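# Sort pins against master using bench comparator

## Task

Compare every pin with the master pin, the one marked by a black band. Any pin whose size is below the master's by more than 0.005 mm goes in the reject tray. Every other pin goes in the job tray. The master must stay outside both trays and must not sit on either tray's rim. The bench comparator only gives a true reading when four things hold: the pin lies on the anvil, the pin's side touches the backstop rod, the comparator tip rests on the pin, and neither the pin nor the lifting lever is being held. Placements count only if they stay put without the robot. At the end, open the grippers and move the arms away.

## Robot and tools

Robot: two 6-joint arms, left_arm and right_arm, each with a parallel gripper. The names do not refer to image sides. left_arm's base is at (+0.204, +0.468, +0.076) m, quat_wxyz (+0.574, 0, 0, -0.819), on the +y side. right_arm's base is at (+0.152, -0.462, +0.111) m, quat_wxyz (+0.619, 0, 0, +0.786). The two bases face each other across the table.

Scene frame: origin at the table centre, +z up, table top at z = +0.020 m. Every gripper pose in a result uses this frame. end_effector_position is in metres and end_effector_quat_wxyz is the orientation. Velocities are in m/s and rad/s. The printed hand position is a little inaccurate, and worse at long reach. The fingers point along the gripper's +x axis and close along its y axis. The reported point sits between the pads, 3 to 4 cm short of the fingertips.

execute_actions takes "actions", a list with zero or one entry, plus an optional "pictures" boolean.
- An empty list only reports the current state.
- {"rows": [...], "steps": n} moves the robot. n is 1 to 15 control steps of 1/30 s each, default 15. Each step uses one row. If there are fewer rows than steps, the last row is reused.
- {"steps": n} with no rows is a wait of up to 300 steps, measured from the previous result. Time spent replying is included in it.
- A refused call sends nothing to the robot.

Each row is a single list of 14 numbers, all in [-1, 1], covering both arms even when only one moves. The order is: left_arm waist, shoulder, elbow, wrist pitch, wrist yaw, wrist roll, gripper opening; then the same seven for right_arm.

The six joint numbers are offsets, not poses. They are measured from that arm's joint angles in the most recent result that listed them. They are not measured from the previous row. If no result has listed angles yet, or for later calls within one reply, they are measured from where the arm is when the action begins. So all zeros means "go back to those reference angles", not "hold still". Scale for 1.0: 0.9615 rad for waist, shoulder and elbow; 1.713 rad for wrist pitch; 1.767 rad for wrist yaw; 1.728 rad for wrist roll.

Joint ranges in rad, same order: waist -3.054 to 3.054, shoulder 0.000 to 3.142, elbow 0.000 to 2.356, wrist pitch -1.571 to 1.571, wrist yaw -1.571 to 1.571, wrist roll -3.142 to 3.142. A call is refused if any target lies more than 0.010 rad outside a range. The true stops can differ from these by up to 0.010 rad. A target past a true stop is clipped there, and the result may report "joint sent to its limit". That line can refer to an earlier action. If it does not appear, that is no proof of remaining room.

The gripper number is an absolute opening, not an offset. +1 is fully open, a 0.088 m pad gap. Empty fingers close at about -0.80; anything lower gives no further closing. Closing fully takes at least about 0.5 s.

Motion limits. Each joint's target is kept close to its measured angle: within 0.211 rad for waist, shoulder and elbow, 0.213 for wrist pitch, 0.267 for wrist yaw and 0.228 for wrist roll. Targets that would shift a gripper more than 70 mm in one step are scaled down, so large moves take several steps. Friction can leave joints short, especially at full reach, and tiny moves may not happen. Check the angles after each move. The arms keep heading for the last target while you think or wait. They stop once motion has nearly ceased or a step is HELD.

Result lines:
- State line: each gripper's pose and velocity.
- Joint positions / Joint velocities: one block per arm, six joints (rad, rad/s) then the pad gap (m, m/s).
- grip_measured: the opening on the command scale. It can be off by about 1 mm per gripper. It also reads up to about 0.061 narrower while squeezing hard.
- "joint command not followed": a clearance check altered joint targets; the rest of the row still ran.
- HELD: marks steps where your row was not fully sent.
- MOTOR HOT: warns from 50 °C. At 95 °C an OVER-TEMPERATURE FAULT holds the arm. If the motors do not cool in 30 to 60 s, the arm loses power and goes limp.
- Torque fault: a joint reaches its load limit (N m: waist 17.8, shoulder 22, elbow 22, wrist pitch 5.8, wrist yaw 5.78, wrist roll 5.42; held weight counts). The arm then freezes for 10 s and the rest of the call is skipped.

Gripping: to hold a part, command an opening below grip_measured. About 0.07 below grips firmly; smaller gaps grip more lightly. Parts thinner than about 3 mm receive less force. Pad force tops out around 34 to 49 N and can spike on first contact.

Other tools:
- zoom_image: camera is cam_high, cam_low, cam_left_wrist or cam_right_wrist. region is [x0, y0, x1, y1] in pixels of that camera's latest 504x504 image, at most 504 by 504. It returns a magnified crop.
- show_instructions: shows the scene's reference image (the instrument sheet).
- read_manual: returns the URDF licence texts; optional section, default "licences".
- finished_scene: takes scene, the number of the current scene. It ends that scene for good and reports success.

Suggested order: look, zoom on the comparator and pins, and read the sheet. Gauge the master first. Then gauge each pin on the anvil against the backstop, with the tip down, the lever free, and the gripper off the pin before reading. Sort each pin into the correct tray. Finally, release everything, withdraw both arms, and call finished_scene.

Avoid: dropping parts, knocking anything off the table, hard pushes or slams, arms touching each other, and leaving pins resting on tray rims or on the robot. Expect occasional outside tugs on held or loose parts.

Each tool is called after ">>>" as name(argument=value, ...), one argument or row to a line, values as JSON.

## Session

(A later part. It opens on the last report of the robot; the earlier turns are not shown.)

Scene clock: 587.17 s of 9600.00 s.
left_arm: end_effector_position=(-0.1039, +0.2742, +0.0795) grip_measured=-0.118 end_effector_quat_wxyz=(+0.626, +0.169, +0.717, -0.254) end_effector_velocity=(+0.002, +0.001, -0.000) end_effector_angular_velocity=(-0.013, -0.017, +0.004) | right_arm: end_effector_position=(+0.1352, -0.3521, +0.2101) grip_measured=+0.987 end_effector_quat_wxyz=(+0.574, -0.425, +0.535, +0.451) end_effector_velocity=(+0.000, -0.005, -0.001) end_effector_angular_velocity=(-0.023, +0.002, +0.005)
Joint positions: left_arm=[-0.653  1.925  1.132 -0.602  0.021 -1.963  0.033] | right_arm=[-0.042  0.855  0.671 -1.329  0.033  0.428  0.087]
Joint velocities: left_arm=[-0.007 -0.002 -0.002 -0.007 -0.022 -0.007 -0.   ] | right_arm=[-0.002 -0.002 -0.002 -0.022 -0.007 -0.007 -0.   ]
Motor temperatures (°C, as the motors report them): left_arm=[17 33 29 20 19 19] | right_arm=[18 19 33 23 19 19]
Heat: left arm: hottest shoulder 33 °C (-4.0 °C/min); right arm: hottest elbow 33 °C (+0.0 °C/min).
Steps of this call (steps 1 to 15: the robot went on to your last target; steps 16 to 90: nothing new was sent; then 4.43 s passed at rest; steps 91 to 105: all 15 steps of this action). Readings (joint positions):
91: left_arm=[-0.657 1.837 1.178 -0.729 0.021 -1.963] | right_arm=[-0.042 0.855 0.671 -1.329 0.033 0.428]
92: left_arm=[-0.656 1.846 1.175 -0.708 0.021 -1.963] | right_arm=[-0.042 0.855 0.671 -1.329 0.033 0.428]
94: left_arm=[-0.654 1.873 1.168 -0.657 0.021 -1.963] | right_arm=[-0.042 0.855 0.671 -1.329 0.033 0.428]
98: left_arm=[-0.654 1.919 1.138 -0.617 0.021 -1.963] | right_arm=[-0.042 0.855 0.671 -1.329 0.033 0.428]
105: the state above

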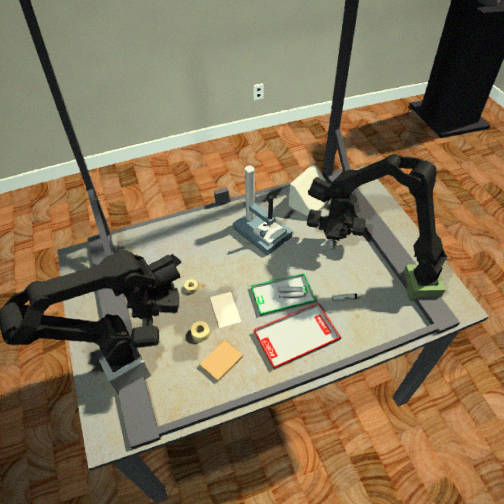

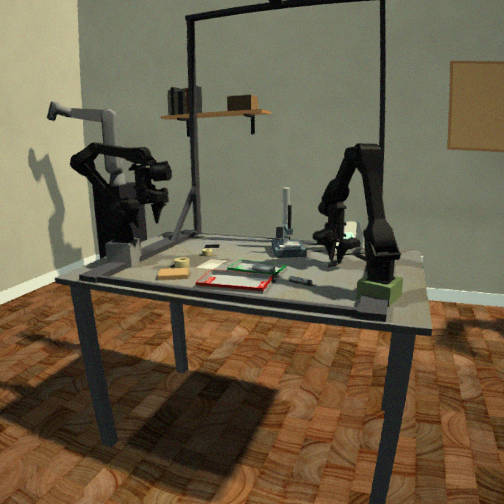

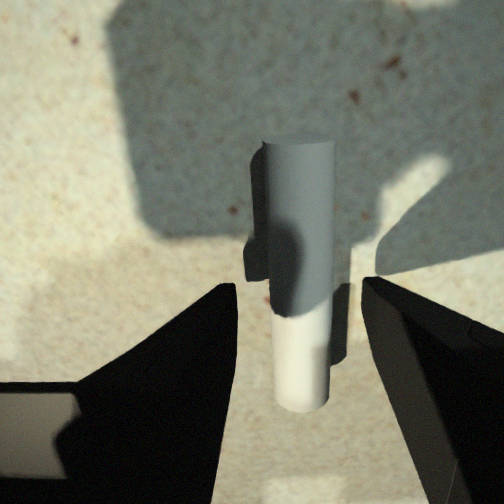

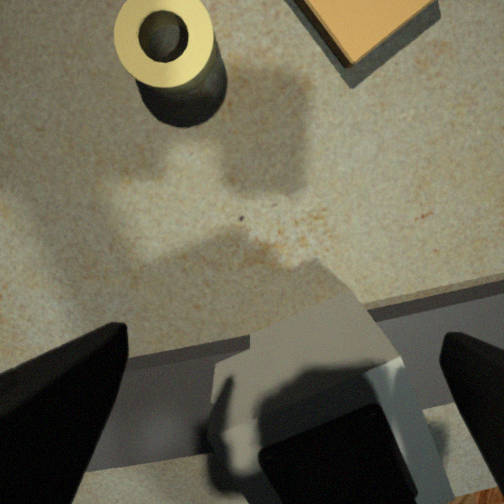

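Centered. Lower ~5 mm more and close.

>>> execute_actions(
  actions=[
    {"rows":[[0,0.008,0,0.003,0,0,-0.2,0,0,0,0,0,0,1],[0,0.016,0,0.006,0,0,-0.25,0,0,0,0,0,0,1],[0,0.02,0,0.008,0,0,-0.3,0,0,0,0,0,0,1],[0,0.02,0,0.008,0,0,-0.3,0,0,0,0,0,0,1],[0,0.02,0,0.008,0,0,-0.3,0,0,0,0,0,0,1],[0,0.02,0,0.008,0,0,-0.35,0,0,0,0,0,0,1],[0,0.02,0,0.008,0,0,-0.4,0,0,0,0,0,0,1],[0,0.02,0,0.008,0,0,-0.45,0,0,0,0,0,0,1],[0,0.02,0,0.008,0,0,-0.5,0,0,0,0,0,0,1],[0,0.02,0,0.008,0,0,-0.6,0,0,0,0,0,0,1],[0,0.02,0,0.008,0,0,-0.8,0,0,0,0,0,0,1]],"steps":15},
  ],
)

Scene clock: 593.70 s of 9600.00 s.
left_arm: end_effector_position=(-0.1051, +0.2735, +0.0766) grip_measured=-0.513 end_effector_quat_wxyz=(+0.626, +0.168, +0.718, -0.255) end_effector_velocity=(+0.003, -0.006, +0.000) end_effector_angular_velocity=(-0.045, -0.021, +0.014) | right_arm: end_effector_position=(+0.1352, -0.3521, +0.2101) grip_measured=+0.987 end_effector_quat_wxyz=(+0.574, -0.425, +0.535, +0.451) end_effector_velocity=(-0.001, -0.000, -0.001) end_effector_angular_velocity=(+0.006, +0.008, +0.010)
Joint positions: left_arm=[-0.653  1.935  1.132 -0.591  0.021 -1.963  0.014] | right_arm=[-0.042  0.855  0.671 -1.329  0.033  0.428  0.087]
Joint velocities: left_arm=[-0.002 -0.002 -0.002  0.007 -0.051 -0.007 -0.021] | right_arm=[ 0.002 -0.007 -0.007  0.007 -0.007 -0.007 -0.   ]
Motor temperatures (°C, as the motors report them): left_arm=[17 33 29 20 19 19] | right_arm=[18 19 33 23 19 19]
Heat: left arm: hottest shoulder 33 °C (-3.0 °C/min); right arm: hottest elbow 33 °C (+0.0 °C/min).
Steps of this call (steps 1 to 15: the robot went on to your last target; steps 16 to 100: nothing new was sent; then 2.70 s passed at rest; steps 101 to 115: all 15 steps of this action). Readings (joint positions):
101: left_arm=[-0.653 1.925 1.132 -0.602 0.021 -1.963] | right_arm=[-0.042 0.855 0.671 -1.329 0.033 0.428]
102: left_arm=[-0.653 1.926 1.132 -0.601 0.021 -1.963] | right_arm=[-0.042 0.855 0.671 -1.329 0.033 0.428]
104: left_arm=[-0.653 1.929 1.132 -0.594 0.021 -1.963] | right_arm=[-0.042 0.855 0.671 -1.329 0.033 0.428]
108: left_arm=[-0.653 1.934 1.132 -0.592 0.021 -1.963] | right_arm=[-0.042 0.855 0.671 -1.329 0.033 0.428]
115: the state above

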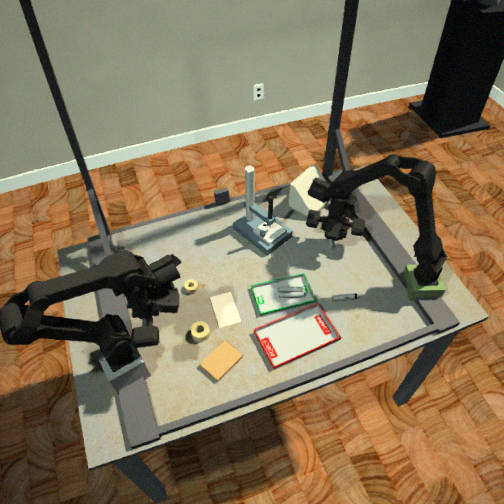

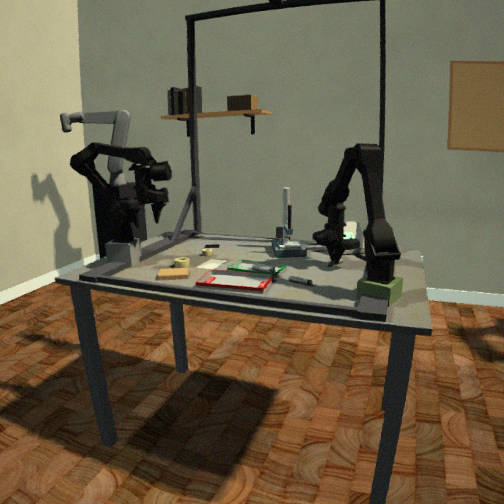

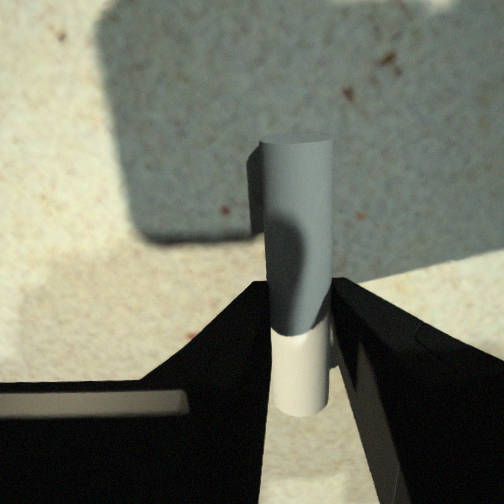

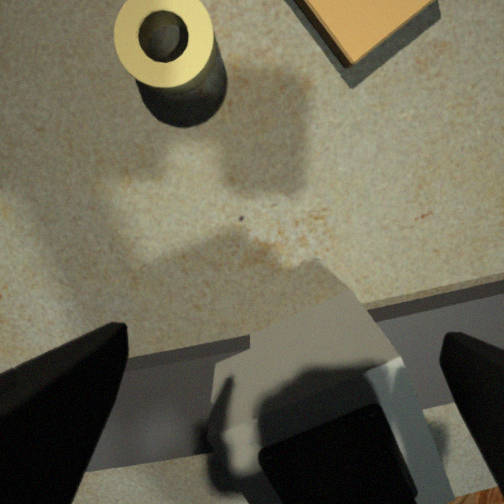

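>>> execute_actions(
  actions=[
    {"rows":[[0,-0.05,0,-0.03,0,0,-0.8,0,0,0,0,0,0,1],[0,-0.12,0,-0.07,0,0,-0.8,0,0,0,0,0,0,1],[0,-0.12,0,-0.07,0,0,-0.8,0,0,0,0,0,0,1],[0.05,-0.18,-0.05,-0.09,0,-0.15,-0.8,0,0,0,0,0,0,1],[0.15,-0.22,-0.12,-0.09,0,-0.3,-0.8,0,0,0,0,0,0,1],[0.25,-0.26,-0.18,-0.09,0,-0.45,-0.8,0,0,0,0,0,0,1],[0.36,-0.29,-0.22,-0.09,0,-0.66,-0.8,0,0,0,0,0,0,1]],"steps":15},
  ],
  pictures=false,
)

>>> execute_actions(
  actions=[
    {"steps":25},
  ],
)

Scene clock: 601.90 s of 9600.00 s.
left_arm: end_effector_position=(+0.0283, +0.2439, +0.1022) grip_measured=-0.520 end_effector_quat_wxyz=(-0.654, +0.202, -0.707, -0.176) end_effector_velocity=(+0.002, +0.006, +0.006) end_effector_angular_velocity=(+0.132, +0.139, +2.052) | right_arm: end_effector_position=(+0.1352, -0.3521, +0.2101) grip_measured=+0.987 end_effector_quat_wxyz=(+0.574, -0.425, +0.535, +0.451) end_effector_velocity=(-0.002, -0.004, -0.002) end_effector_angular_velocity=(-0.017, +0.018, +0.021)
Joint positions: left_arm=[-0.31   1.672  0.926 -0.743  0.015 -2.769  0.014] | right_arm=[-0.042  0.855  0.671 -1.329  0.033  0.428  0.087]
Joint velocities: left_arm=[ 0.002 -0.042 -0.022 -0.007  0.022 -2.059  0.   ] | right_arm=[-0.002 -0.002 -0.007 -0.007 -0.022 -0.022  0.   ]
Motor temperatures (°C, as the motors report them): left_arm=[17 33 28 20 19 19] | right_arm=[18 19 33 23 19 19]
Heat: left arm: hottest shoulder 33 °C (-3.0 °C/min); right arm: hottest elbow 33 °C (+0.0 °C/min).
Steps of this call (steps 1 to 15: the robot went on to your last target; steps 16 to 90: nothing new was sent; then 4.70 s passed at rest; steps 91 to 105: all 15 steps of this action). Readings (joint positions):
91: left_arm=[-0.653 1.929 1.132 -0.596 0.021 -1.963] | right_arm=[-0.042 0.855 0.671 -1.329 0.033 0.428]
92: left_arm=[-0.653 1.914 1.132 -0.622 0.021 -1.963] | right_arm=[-0.042 0.855 0.671 -1.329 0.033 0.428]
94: left_arm=[-0.649 1.866 1.119 -0.686 0.022 -2.020] | right_arm=[-0.042 0.855 0.671 -1.329 0.033 0.428]
98: left_arm=[-0.473 1.711 1.006 -0.726 0.028 -2.280] | right_arm=[-0.042 0.855 0.671 -1.329 0.033 0.428]
105: the state above

Scene clock: 602.73 s of 9600.00 s.
left_arm: end_effector_position=(+0.0280, +0.2435, +0.1038) grip_measured=-0.520 end_effector_quat_wxyz=(-0.610, +0.307, -0.671, -0.288) end_effector_velocity=(-0.000, -0.003, +0.001) end_effector_angular_velocity=(-0.014, +0.002, +0.010) | right_arm: end_effector_position=(+0.1352, -0.3521, +0.2101) grip_measured=+0.987 end_effector_quat_wxyz=(+0.574, -0.425, +0.535, +0.451) end_effector_velocity=(-0.000, -0.002, -0.001) end_effector_angular_velocity=(-0.009, +0.005, +0.005)
Joint positions: left_arm=[-0.31   1.666  0.926 -0.743  0.016 -3.098  0.014] | right_arm=[-0.042  0.855  0.671 -1.329  0.033  0.428  0.087]
Joint velocities: left_arm=[ 0.002 -0.002  0.002  0.007 -0.007 -0.007 -0.   ] | right_arm=[-0.002 -0.002 -0.002 -0.007 -0.007 -0.007 -0.   ]
Motor temperatures (°C, as the motors report them): left_arm=[17 33 28 20 19 19] | right_arm=[18 19 33 23 19 19]
Heat: left arm: hottest shoulder 33 °C (-3.0 °C/min); right arm: hottest elbow 33 °C (+0.0 °C/min).
Steps of this call (steps 1 to 25: the robot went on to your last target). Readings (joint positions):
1: left_arm=[-0.310 1.671 0.926 -0.743 0.016 -2.838] | right_arm=[-0.042 0.855 0.671 -1.329 0.033 0.428]
2: left_arm=[-0.310 1.669 0.926 -0.743 0.016 -2.908] | right_arm=[-0.042 0.855 0.671 -1.329 0.033 0.428]
4: left_arm=[-0.310 1.667 0.926 -0.743 0.016 -3.013] | right_arm=[-0.042 0.855 0.671 -1.329 0.033 0.428]
8: left_arm=[-0.310 1.666 0.926 -0.743 0.016 -3.081] | right_arm=[-0.042 0.855 0.671 -1.329 0.033 0.428]
25: the state above

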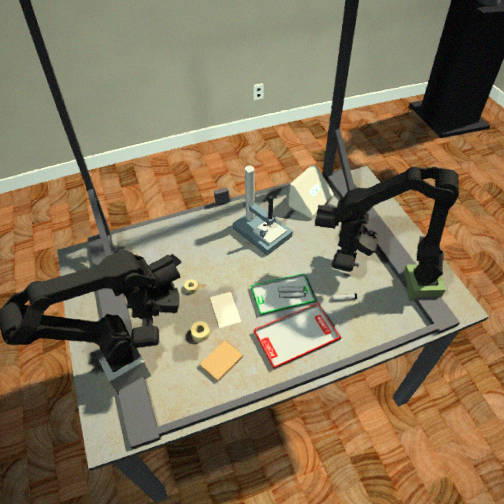

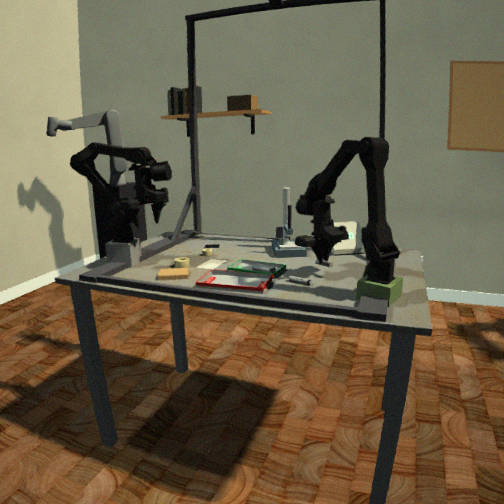

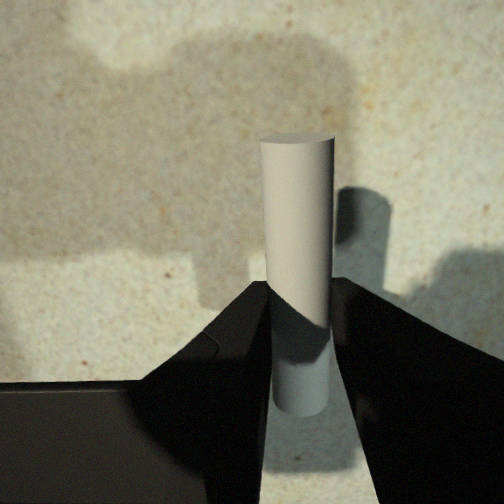

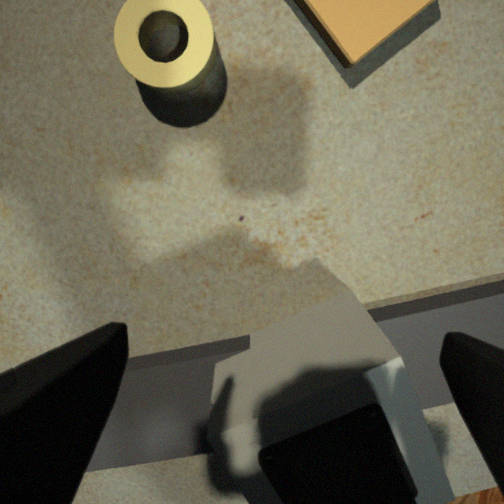

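>>> execute_actions(
  actions=[
    {"rows":[[0,0.04,0,0.022,0,0,-0.8,0,0,0,0,0,0,1],[0,0.07,0,0.04,0,0,-0.8,0,0,0,0,0,0,1],[0,0.07,0,0.04,0,0,-0.8,0,0,0,0,0,0,1],[0,0.095,0,0.053,0,0,-0.8,0,0,0,0,0,0,1]],"steps":15},
  ],
)

Scene clock: 607.13 s of 9600.00 s.
left_arm: end_effector_position=(+0.0210, +0.2346, +0.0818) grip_measured=-0.520 end_effector_quat_wxyz=(-0.610, +0.307, -0.671, -0.288) end_effector_velocity=(-0.000, -0.001, +0.000) end_effector_angular_velocity=(-0.010, -0.001, +0.005) | right_arm: end_effector_position=(+0.1352, -0.3521, +0.2101) grip_measured=+0.987 end_effector_quat_wxyz=(+0.574, -0.425, +0.535, +0.451) end_effector_velocity=(+0.000, -0.002, -0.001) end_effector_angular_velocity=(-0.008, +0.006, -0.014)
Joint positions: left_arm=[-0.31   1.753  0.926 -0.655  0.016 -3.098  0.014] | right_arm=[-0.042  0.855  0.671 -1.329  0.033  0.428  0.087]
Joint velocities: left_arm=[-0.002 -0.002 -0.002  0.007 -0.007 -0.007 -0.   ] | right_arm=[-0.007 -0.002 -0.002 -0.007 -0.007  0.007 -0.   ]
Motor temperatures (°C, as the motors report them): left_arm=[17 33 28 20 19 19] | right_arm=[18 19 33 23 19 19]
Heat: left arm: hottest shoulder 33 °C (-3.0 °C/min); right arm: hottest elbow 33 °C (+0.0 °C/min).
Steps of this call (steps 1 to 15: the robot went on to your last target; steps 16 to 90: nothing new was sent; then 0.90 s passed at rest; steps 91 to 105: all 15 steps of this action). Readings (joint positions):
91: left_arm=[-0.310 1.670 0.926 -0.741 0.016 -3.098] | right_arm=[-0.042 0.855 0.671 -1.329 0.033 0.428]
92: left_arm=[-0.310 1.680 0.926 -0.726 0.016 -3.098] | right_arm=[-0.042 0.855 0.671 -1.329 0.033 0.428]
94: left_arm=[-0.310 1.710 0.926 -0.685 0.016 -3.098] | right_arm=[-0.042 0.855 0.671 -1.329 0.033 0.428]
98: left_arm=[-0.310 1.751 0.926 -0.664 0.016 -3.098] | right_arm=[-0.042 0.855 0.671 -1.329 0.033 0.428]
105: the state above

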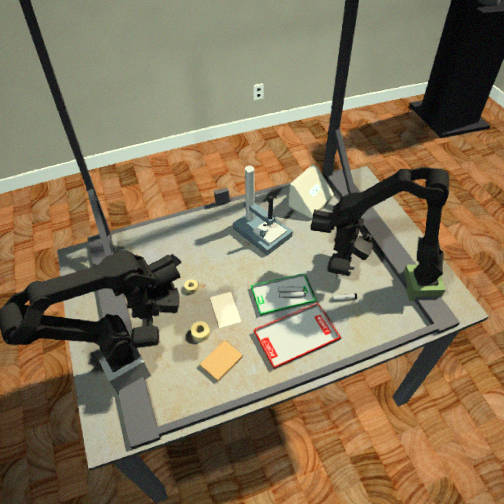

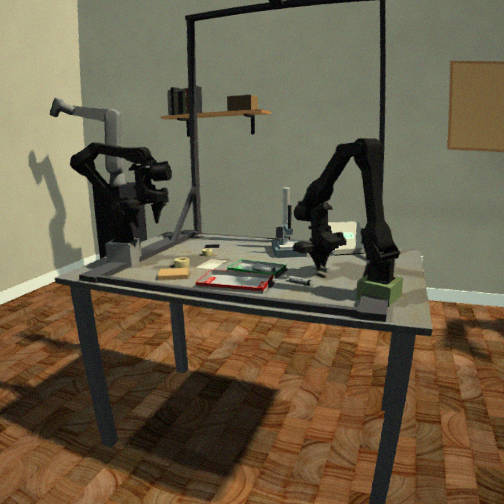

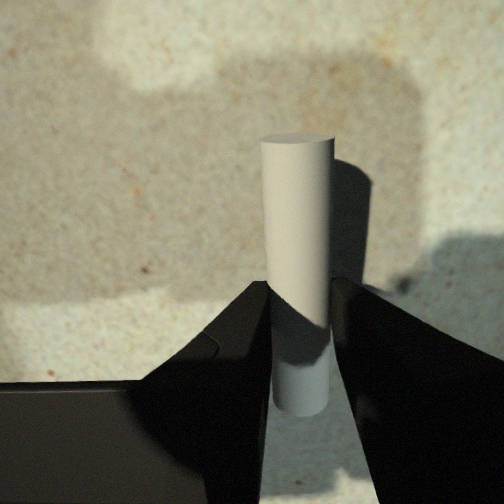

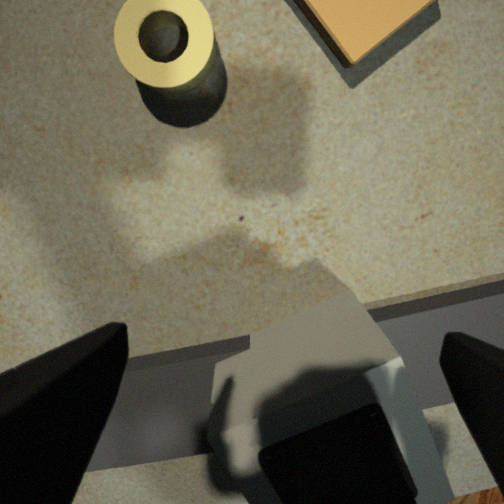

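>>> execute_actions(
  actions=[
    {"rows":[[0,0.015,0,0.008,0,0,-0.8,0,0,0,0,0,0,1],[0,0.02,0,0.01,0,0,-0.8,0,0,0,0,0,0,1],[0,0.02,0,0.01,0,0,-0.6,0,0,0,0,0,0,1],[0,0.02,0,0.01,0,0,-0.5,0,0,0,0,0,0,1],[0,0.02,0,0.01,0,0,-0.45,0,0,0,0,0,0,1],[0,0.02,0,0.01,0,0,-0.35,0,0,0,0,0,0,1],[0,0.02,0,0.01,0,0,-0.2,0,0,0,0,0,0,1],[0,0.02,0,0.01,0,0,-0.12,0,0,0,0,0,0,1],[0,0.02,0,0.01,0,0,-0.12,0,0,0,0,0,0,1],[0,-0.04,0,-0.02,0,0,-0.12,0,0,0,0,0,0,1],[0,-0.1,0,-0.05,0,0,-0.12,0,0,0,0,0,0,1],[0,-0.16,0,-0.08,0,0,-0.12,0,0,0,0,0,0,1]],"steps":15},
  ],
  pictures=false,
)

>>> execute_actions(
  actions=[
    {"steps":8},
  ],
)

Scene clock: 617.40 s of 9600.00 s.
left_arm: end_effector_position=(+0.0291, +0.2451, +0.1140) grip_measured=-0.135 end_effector_quat_wxyz=(-0.604, +0.310, -0.677, -0.285) end_effector_velocity=(-0.033, -0.040, +0.195) end_effector_angular_velocity=(-0.496, +0.393, +0.004) | right_arm: end_effector_position=(+0.1352, -0.3521, +0.2101) grip_measured=+0.987 end_effector_quat_wxyz=(+0.574, -0.425, +0.535, +0.451) end_effector_velocity=(+0.002, -0.002, -0.000) end_effector_angular_velocity=(-0.006, -0.009, +0.004)
Joint positions: left_arm=[-0.31   1.626  0.926 -0.764  0.016 -3.098  0.032] | right_arm=[-0.042  0.855  0.671 -1.329  0.033  0.428  0.087]
Joint velocities: left_arm=[-0.002 -0.647  0.11  -0.125  0.007 -0.007  0.008] | right_arm=[-0.002 -0.002 -0.002 -0.007  0.007 -0.007 -0.   ]
Motor temperatures (°C, as the motors report them): left_arm=[17 32 28 19 19 19] | right_arm=[18 19 33 23 19 19]
Heat: left arm: hottest shoulder 32 °C (-3.0 °C/min); right arm: hottest elbow 33 °C (+0.0 °C/min).
Steps of this call (steps 1 to 15: the robot went on to your last target; steps 16 to 90: nothing new was sent; then 6.77 s passed at rest; steps 91 to 105: all 15 steps of this action). Readings (joint positions):
91: left_arm=[-0.310 1.754 0.926 -0.653 0.016 -3.098] | right_arm=[-0.042 0.855 0.671 -1.329 0.033 0.428]
92: left_arm=[-0.310 1.757 0.926 -0.649 0.016 -3.098] | right_arm=[-0.042 0.855 0.671 -1.329 0.033 0.428]
94: left_arm=[-0.310 1.762 0.926 -0.642 0.016 -3.098] | right_arm=[-0.042 0.855 0.671 -1.329 0.033 0.428]
98: left_arm=[-0.310 1.766 0.926 -0.642 0.016 -3.098] | right_arm=[-0.042 0.855 0.671 -1.329 0.033 0.428]
105: the state above

Scene clock: 617.67 s of 9600.00 s.
left_arm: end_effector_position=(+0.0305, +0.2468, +0.1210) grip_measured=-0.123 end_effector_quat_wxyz=(-0.603, +0.310, -0.678, -0.284) end_effector_velocity=(-0.000, -0.001, +0.000) end_effector_angular_velocity=(-0.010, -0.001, +0.006) | right_arm: end_effector_position=(+0.1352, -0.3521, +0.2101) grip_measured=+0.987 end_effector_quat_wxyz=(+0.574, -0.425, +0.535, +0.451) end_effector_velocity=(+0.002, -0.002, -0.000) end_effector_angular_velocity=(-0.006, -0.008, -0.010)
Joint positions: left_arm=[-0.31   1.601  0.93  -0.788  0.016 -3.098  0.033] | right_arm=[-0.042  0.855  0.671 -1.329  0.033  0.428  0.087]
Joint velocities: left_arm=[-0.002 -0.002 -0.002  0.007 -0.007 -0.007 -0.   ] | right_arm=[-0.002 -0.002 -0.002 -0.007  0.007  0.007 -0.   ]
Motor temperatures (°C, as the motors report them): left_arm=[17 32 28 19 19 19] | right_arm=[18 19 33 23 19 19]
Heat: left arm: hottest shoulder 32 °C (-3.0 °C/min); right arm: hottest elbow 33 °C (+0.0 °C/min).
Steps of this call (steps 1 to 8: the robot went on to your last target). Readings (joint positions):
1: left_arm=[-0.310 1.610 0.929 -0.770 0.016 -3.098] | right_arm=[-0.042 0.855 0.671 -1.329 0.033 0.428]
2: left_arm=[-0.310 1.603 0.931 -0.776 0.016 -3.098] | right_arm=[-0.042 0.855 0.671 -1.329 0.033 0.428]
4: left_arm=[-0.310 1.601 0.931 -0.786 0.016 -3.098] | right_arm=[-0.042 0.855 0.671 -1.329 0.033 0.428]
8: the state above

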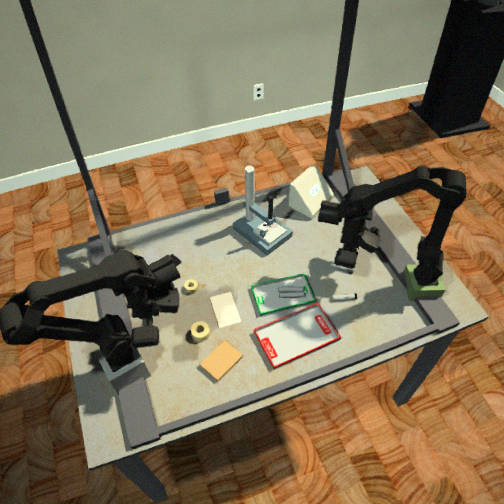

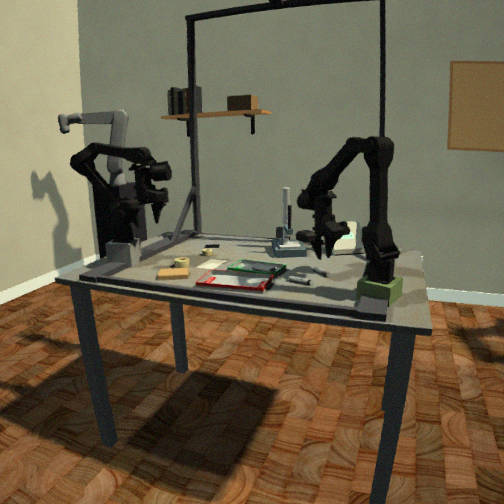

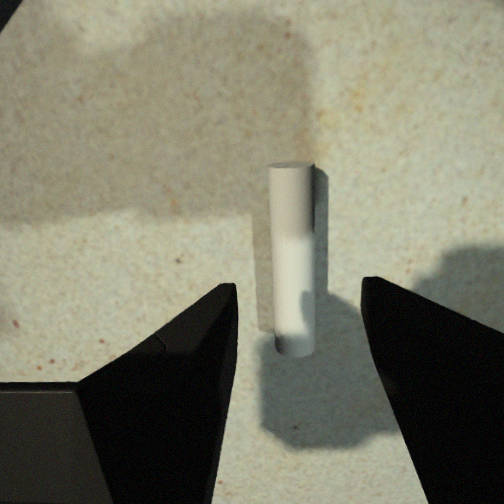

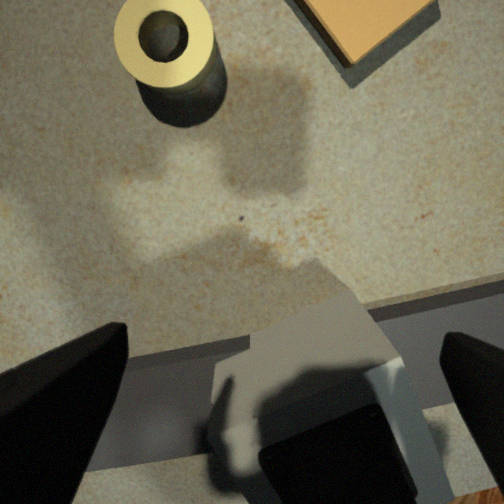

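Move to hover (1.345, .55, -.39).

>>> execute_actions(
  actions=[
    {"rows":[[0,-0.1,-0.1,0.08,0,0,-0.1,0,0,0,0,0,0,1],[0,-0.2,-0.25,0.16,0,0,-0.1,0,0,0,0,0,0,1],[0,-0.266,-0.395,0.232,0,0,-0.1,0,0,0,0,0,0,1]],"steps":15},
  ],
  pictures=false,
)

>>> execute_actions(
  actions=[
    {"steps":10},
  ],
)

Scene clock: 623.23 s of 9600.00 s.
left_arm: end_effector_position=(+0.0440, +0.2644, +0.1026) grip_measured=-0.102 end_effector_quat_wxyz=(-0.507, +0.349, -0.752, -0.234) end_effector_velocity=(+0.000, -0.000, +0.006) end_effector_angular_velocity=(-0.020, +0.010, +0.007) | right_arm: end_effector_position=(+0.1352, -0.3521, +0.2101) grip_measured=+0.987 end_effector_quat_wxyz=(+0.574, -0.425, +0.535, +0.451) end_effector_velocity=(+0.002, -0.001, +0.001) end_effector_angular_velocity=(+0.004, -0.007, +0.004)
Joint positions: left_arm=[-0.31   1.352  0.561 -0.395  0.016 -3.098  0.034] | right_arm=[-0.042  0.855  0.671 -1.329  0.033  0.428  0.087]
Joint velocities: left_arm=[-0.002 -0.032 -0.002 -0.007 -0.007 -0.007 -0.   ] | right_arm=[-0.002 -0.007  0.002 -0.007  0.007 -0.007 -0.   ]
Motor temperatures (°C, as the motors report them): left_arm=[17 32 28 19 19 19] | right_arm=[18 19 33 23 19 19]
Heat: left arm: hottest shoulder 32 °C (-2.0 °C/min); right arm: hottest elbow 33 °C (+0.0 °C/min).
Steps of this call (steps 1 to 30: the robot went on to your last target; steps 31 to 90: nothing new was sent; then 2.07 s passed at rest; steps 91 to 105: all 15 steps of this action). Readings (joint positions):
91: left_arm=[-0.310 1.587 0.914 -0.758 0.016 -3.098] | right_arm=[-0.042 0.855 0.671 -1.329 0.033 0.428]
92: left_arm=[-0.310 1.548 0.863 -0.676 0.016 -3.098] | right_arm=[-0.042 0.855 0.671 -1.329 0.033 0.428]
94: left_arm=[-0.310 1.438 0.739 -0.560 0.016 -3.098] | right_arm=[-0.042 0.855 0.671 -1.329 0.033 0.428]
98: left_arm=[-0.310 1.361 0.590 -0.432 0.016 -3.098] | right_arm=[-0.042 0.855 0.671 -1.329 0.033 0.428]
105: the state above

Scene clock: 623.57 s of 9600.00 s.
left_arm: end_effector_position=(+0.0440, +0.2644, +0.1026) grip_measured=-0.102 end_effector_quat_wxyz=(-0.507, +0.349, -0.753, -0.234) end_effector_velocity=(+0.001, +0.002, -0.001) end_effector_angular_velocity=(+0.012, +0.003, +0.006) | right_arm: end_effector_position=(+0.1352, -0.3521, +0.2101) grip_measured=+0.987 end_effector_quat_wxyz=(+0.574, -0.425, +0.535, +0.451) end_effector_velocity=(+0.000, -0.005, -0.001) end_effector_angular_velocity=(-0.028, +0.002, +0.005)
Joint positions: left_arm=[-0.31   1.351  0.56  -0.394  0.016 -3.098  0.034] | right_arm=[-0.042  0.855  0.671 -1.329  0.033  0.428  0.087]
Joint velocities: left_arm=[ 0.002 -0.002 -0.002 -0.007  0.007 -0.007  0.   ] | right_arm=[-0.002  0.002 -0.002 -0.022 -0.007 -0.007  0.   ]
Motor temperatures (°C, as the motors report them): left_arm=[17 32 28 19 19 19] | right_arm=[18 19 33 23 19 19]
Heat: left arm: hottest shoulder 32 °C (-2.0 °C/min); right arm: hottest elbow 33 °C (+0.0 °C/min).
Steps of this call (steps 1 to 10: the robot went on to your last target). Readings (joint positions):
1: left_arm=[-0.310 1.351 0.560 -0.395 0.016 -3.098] | right_arm=[-0.042 0.855 0.671 -1.329 0.033 0.428]
2: left_arm=[-0.310 1.351 0.560 -0.395 0.016 -3.098] | right_arm=[-0.042 0.855 0.671 -1.329 0.033 0.428]
4: left_arm=[-0.310 1.351 0.560 -0.395 0.016 -3.098] | right_arm=[-0.042 0.855 0.671 -1.329 0.033 0.428]
8: left_arm=[-0.310 1.351 0.560 -0.394 0.016 -3.098] | right_arm=[-0.042 0.855 0.671 -1.329 0.033 0.428]
10: the state above

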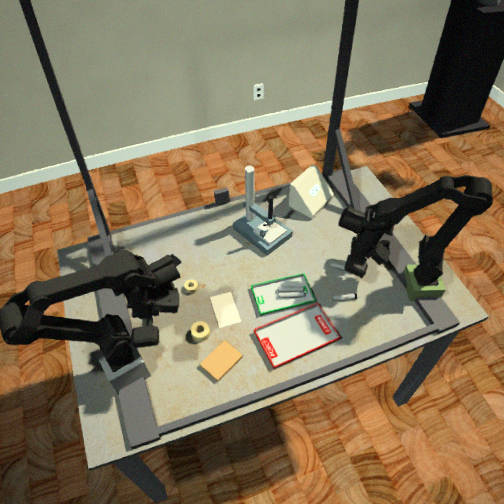

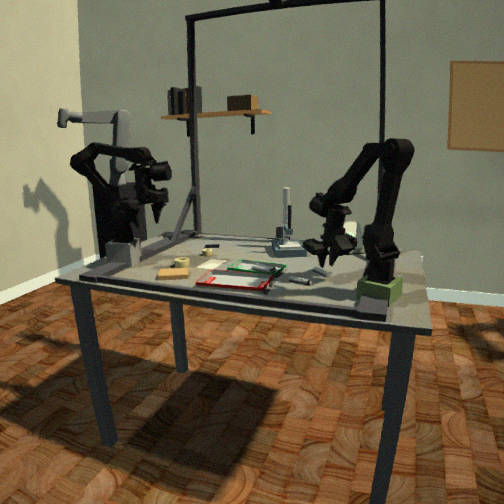

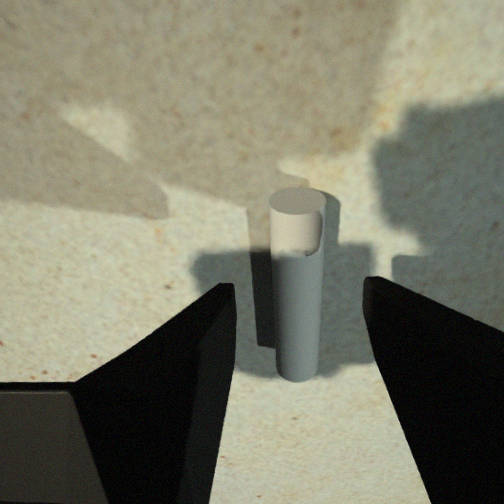

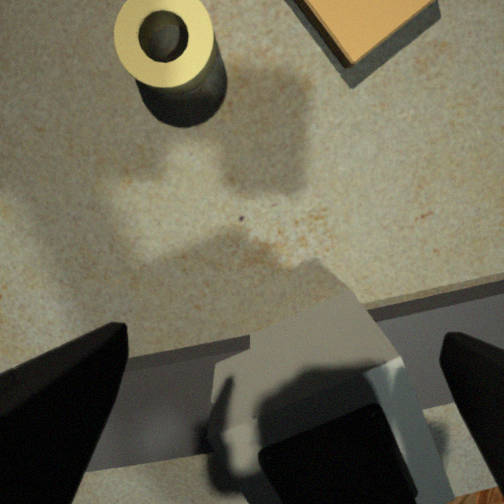

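>>> execute_actions(
  actions=[
    {"rows":[[0,0.04,-0.03,0.035,0,0,-0.15,0,0,0,0,0,0,1],[0,0.09,-0.037,0.07,0,0,-0.15,0,0,0,0,0,0,1],[0,0.09,-0.037,0.07,0,0,-0.15,0,0,0,0,0,0,1],[0,0.14,-0.04,0.105,0,0,-0.15,0,0,0,0,0,0,1]],"steps":15},
  ],
)

Scene clock: 629.30 s of 9600.00 s.
left_arm: end_effector_position=(+0.0362, +0.2543, +0.0768) grip_measured=-0.148 end_effector_quat_wxyz=(-0.501, +0.351, -0.757, -0.231) end_effector_velocity=(+0.002, +0.003, -0.004) end_effector_angular_velocity=(+0.020, -0.010, -0.007) | right_arm: end_effector_position=(+0.1352, -0.3521, +0.2101) grip_measured=+0.987 end_effector_quat_wxyz=(+0.574, -0.425, +0.535, +0.451) end_effector_velocity=(-0.002, -0.003, -0.001) end_effector_angular_velocity=(-0.011, +0.021, -0.013)
Joint positions: left_arm=[-0.31   1.479  0.528 -0.219  0.016 -3.098  0.032] | right_arm=[-0.042  0.855  0.671 -1.329  0.033  0.428  0.087]
Joint velocities: left_arm=[ 0.002  0.012 -0.002 -0.007  0.007  0.007 -0.   ] | right_arm=[-0.007 -0.002 -0.002 -0.007 -0.022  0.007 -0.   ]
Motor temperatures (°C, as the motors report them): left_arm=[17 31 28 20 19 19] | right_arm=[18 19 33 23 19 19]
Heat: left arm: hottest shoulder 31 °C (-3.0 °C/min); right arm: hottest elbow 33 °C (+0.0 °C/min).
Steps of this call (steps 1 to 15: the robot went on to your last target; steps 16 to 90: nothing new was sent; then 2.23 s passed at rest; steps 91 to 105: all 15 steps of this action). Readings (joint positions):
91: left_arm=[-0.310 1.355 0.556 -0.380 0.016 -3.098] | right_arm=[-0.042 0.855 0.671 -1.329 0.033 0.428]
92: left_arm=[-0.310 1.369 0.550 -0.350 0.016 -3.098] | right_arm=[-0.042 0.855 0.671 -1.329 0.033 0.428]
94: left_arm=[-0.310 1.414 0.543 -0.294 0.016 -3.098] | right_arm=[-0.042 0.855 0.671 -1.329 0.033 0.428]
98: left_arm=[-0.310 1.472 0.529 -0.235 0.016 -3.098] | right_arm=[-0.042 0.855 0.671 -1.329 0.033 0.428]
105: the state above

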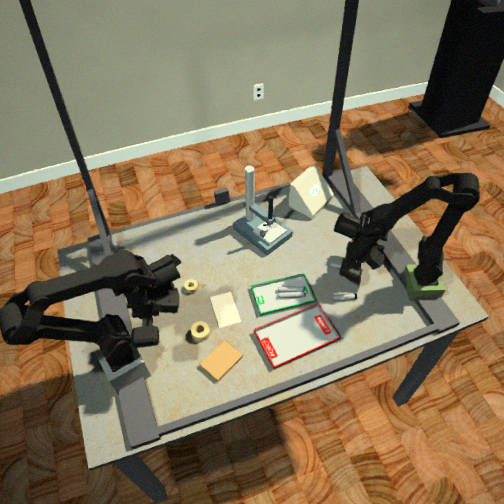

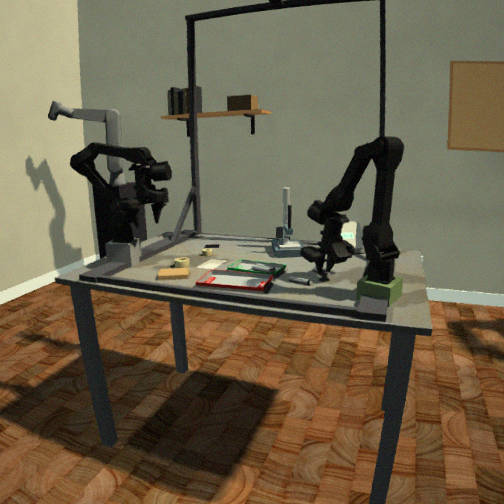

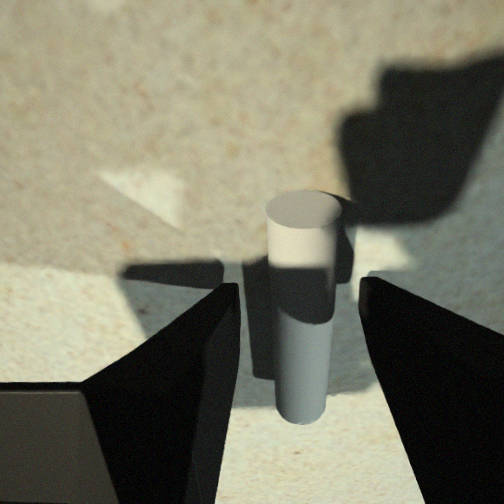

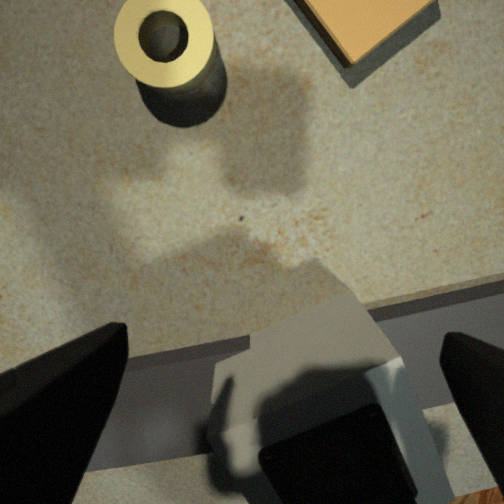

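>>> execute_actions(
  actions=[
    {"rows":[[0,-0.008,-0.012,0,0,0,-0.15,0,0,0,0,0,0,1],[0,-0.012,-0.028,0,0,0,-0.15,0,0,0,0,0,0,1],[0,-0.012,-0.034,0,0,0,-0.15,0,0,0,0,0,0,1]],"steps":15},
  ],
)

Scene clock: 635.07 s of 9600.00 s.
left_arm: end_effector_position=(+0.0412, +0.2608, +0.0714) grip_measured=-0.148 end_effector_quat_wxyz=(-0.508, +0.349, -0.752, -0.234) end_effector_velocity=(-0.000, +0.001, -0.001) end_effector_angular_velocity=(+0.003, -0.008, +0.002) | right_arm: end_effector_position=(+0.1352, -0.3521, +0.2101) grip_measured=+0.987 end_effector_quat_wxyz=(+0.574, -0.425, +0.535, +0.451) end_effector_velocity=(-0.001, -0.001, +0.000) end_effector_angular_velocity=(-0.009, +0.005, +0.005)
Joint positions: left_arm=[-0.31   1.474  0.503 -0.217  0.016 -3.098  0.032] | right_arm=[-0.042  0.855  0.671 -1.329  0.033  0.428  0.087]
Joint velocities: left_arm=[-0.007  0.002  0.002 -0.007 -0.007 -0.007 -0.   ] | right_arm=[-0.002  0.002  0.002 -0.007 -0.007 -0.007 -0.   ]
Motor temperatures (°C, as the motors report them): left_arm=[17 31 28 20 19 19] | right_arm=[18 19 33 23 19 19]
Heat: left arm: hottest shoulder 31 °C (-3.0 °C/min); right arm: hottest elbow 33 °C (+0.0 °C/min).
Steps of this call (steps 1 to 15: the robot went on to your last target; steps 16 to 90: nothing new was sent; then 2.27 s passed at rest; steps 91 to 105: all 15 steps of this action). Readings (joint positions):
91: left_arm=[-0.310 1.479 0.528 -0.217 0.016 -3.098] | right_arm=[-0.042 0.855 0.671 -1.329 0.033 0.428]
92: left_arm=[-0.310 1.478 0.525 -0.217 0.016 -3.098] | right_arm=[-0.042 0.855 0.671 -1.329 0.033 0.428]
94: left_arm=[-0.310 1.475 0.515 -0.217 0.016 -3.098] | right_arm=[-0.042 0.855 0.671 -1.329 0.033 0.428]
98: left_arm=[-0.310 1.474 0.503 -0.217 0.016 -3.098] | right_arm=[-0.042 0.855 0.671 -1.329 0.033 0.428]
105: the state above

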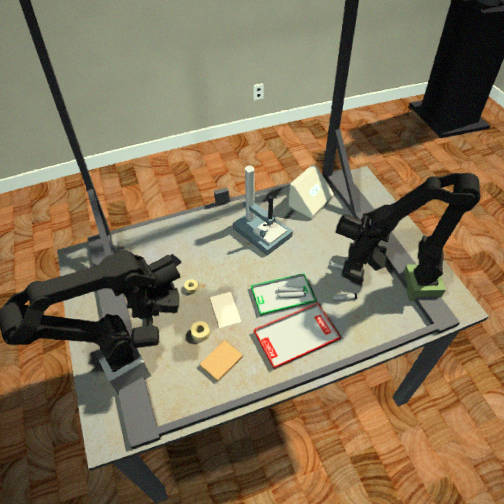

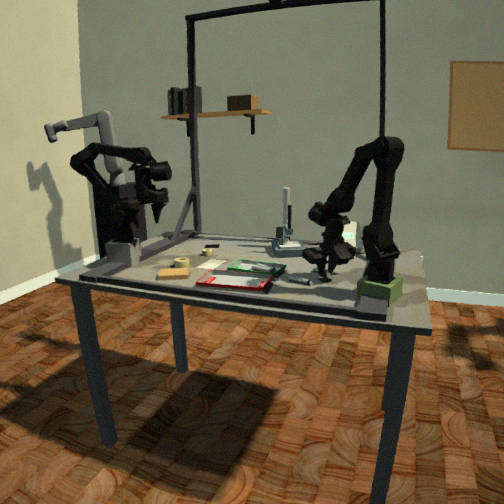

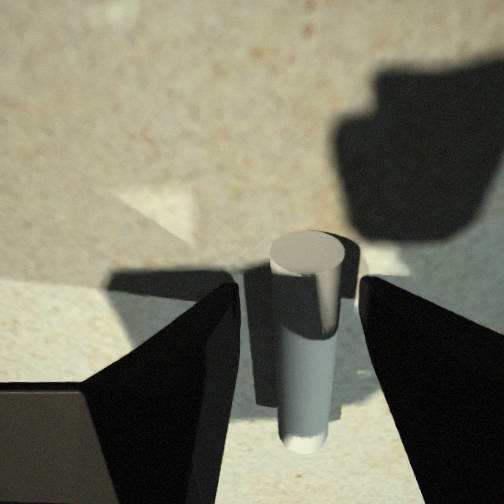

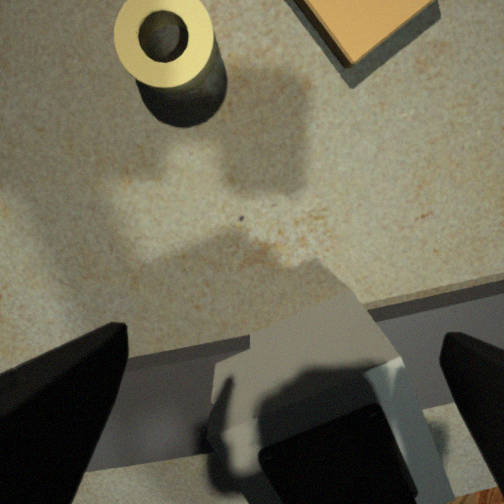

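>>> execute_actions(
  actions=[
    {"rows":[[0,0.012,0.015,0.002,0,0,-0.15,0,0,0,0,0,0,1]],"steps":15},
  ],
)

Scene clock: 656.63 s of 9600.00 s.
left_arm: end_effector_position=(+0.0403, +0.2595, +0.0717) grip_measured=-0.148 end_effector_quat_wxyz=(-0.507, +0.349, -0.752, -0.234) end_effector_velocity=(-0.003, +0.002, -0.001) end_effector_angular_velocity=(+0.004, +0.009, -0.003) | right_arm: end_effector_position=(+0.1352, -0.3521, +0.2101) grip_measured=+0.987 end_effector_quat_wxyz=(+0.574, -0.425, +0.535, +0.451) end_effector_velocity=(-0.001, -0.001, +0.001) end_effector_angular_velocity=(-0.004, +0.006, +0.005)
Joint positions: left_arm=[-0.31   1.479  0.509 -0.217  0.016 -3.098  0.032] | right_arm=[-0.042  0.855  0.671 -1.329  0.033  0.428  0.087]
Joint velocities: left_arm=[-0.007  0.002 -0.002  0.007  0.007 -0.007 -0.   ] | right_arm=[-0.002 -0.002  0.002 -0.007 -0.007 -0.007 -0.   ]
Motor temperatures (°C, as the motors report them): left_arm=[17 30 27 20 19 19] | right_arm=[18 19 33 23 19 19]
Heat: left arm: hottest shoulder 30 °C (-3.1 °C/min); right arm: hottest elbow 33 °C (+0.0 °C/min).
Steps of this call (steps 1 to 15: the robot went on to your last target; steps 16 to 90: nothing new was sent; then 18.07 s passed at rest; steps 91 to 105: all 15 steps of this action). Readings (joint positions):
91: left_arm=[-0.310 1.474 0.504 -0.217 0.016 -3.098] | right_arm=[-0.042 0.855 0.671 -1.329 0.033 0.428]
92: left_arm=[-0.310 1.474 0.504 -0.217 0.016 -3.098] | right_arm=[-0.042 0.855 0.671 -1.329 0.033 0.428]
94: left_arm=[-0.310 1.476 0.506 -0.217 0.016 -3.098] | right_arm=[-0.042 0.855 0.671 -1.329 0.033 0.428]
98: left_arm=[-0.310 1.478 0.509 -0.217 0.016 -3.098] | right_arm=[-0.042 0.855 0.671 -1.329 0.033 0.428]
105: the state above

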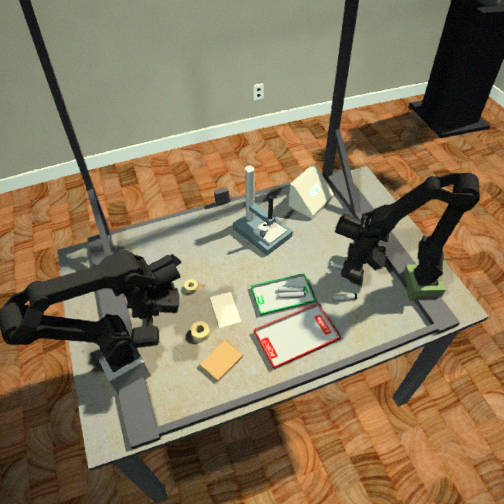

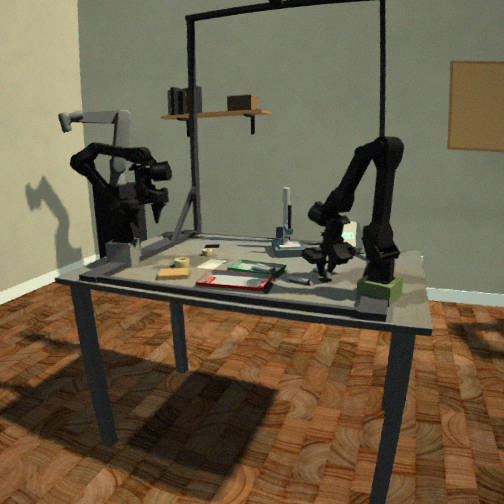

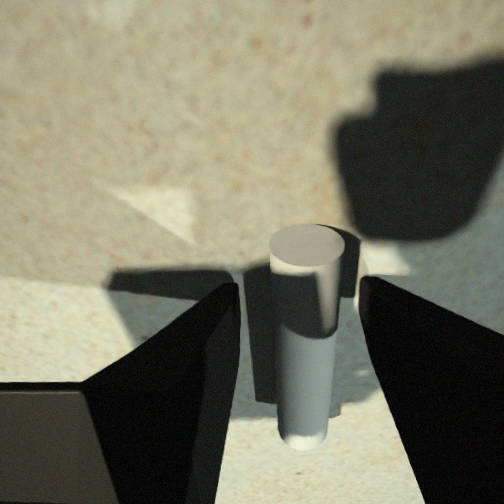

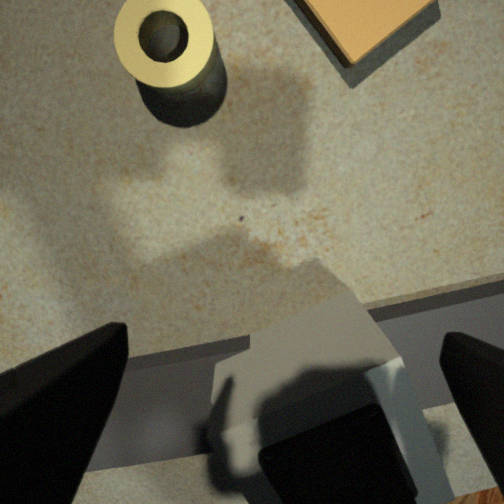

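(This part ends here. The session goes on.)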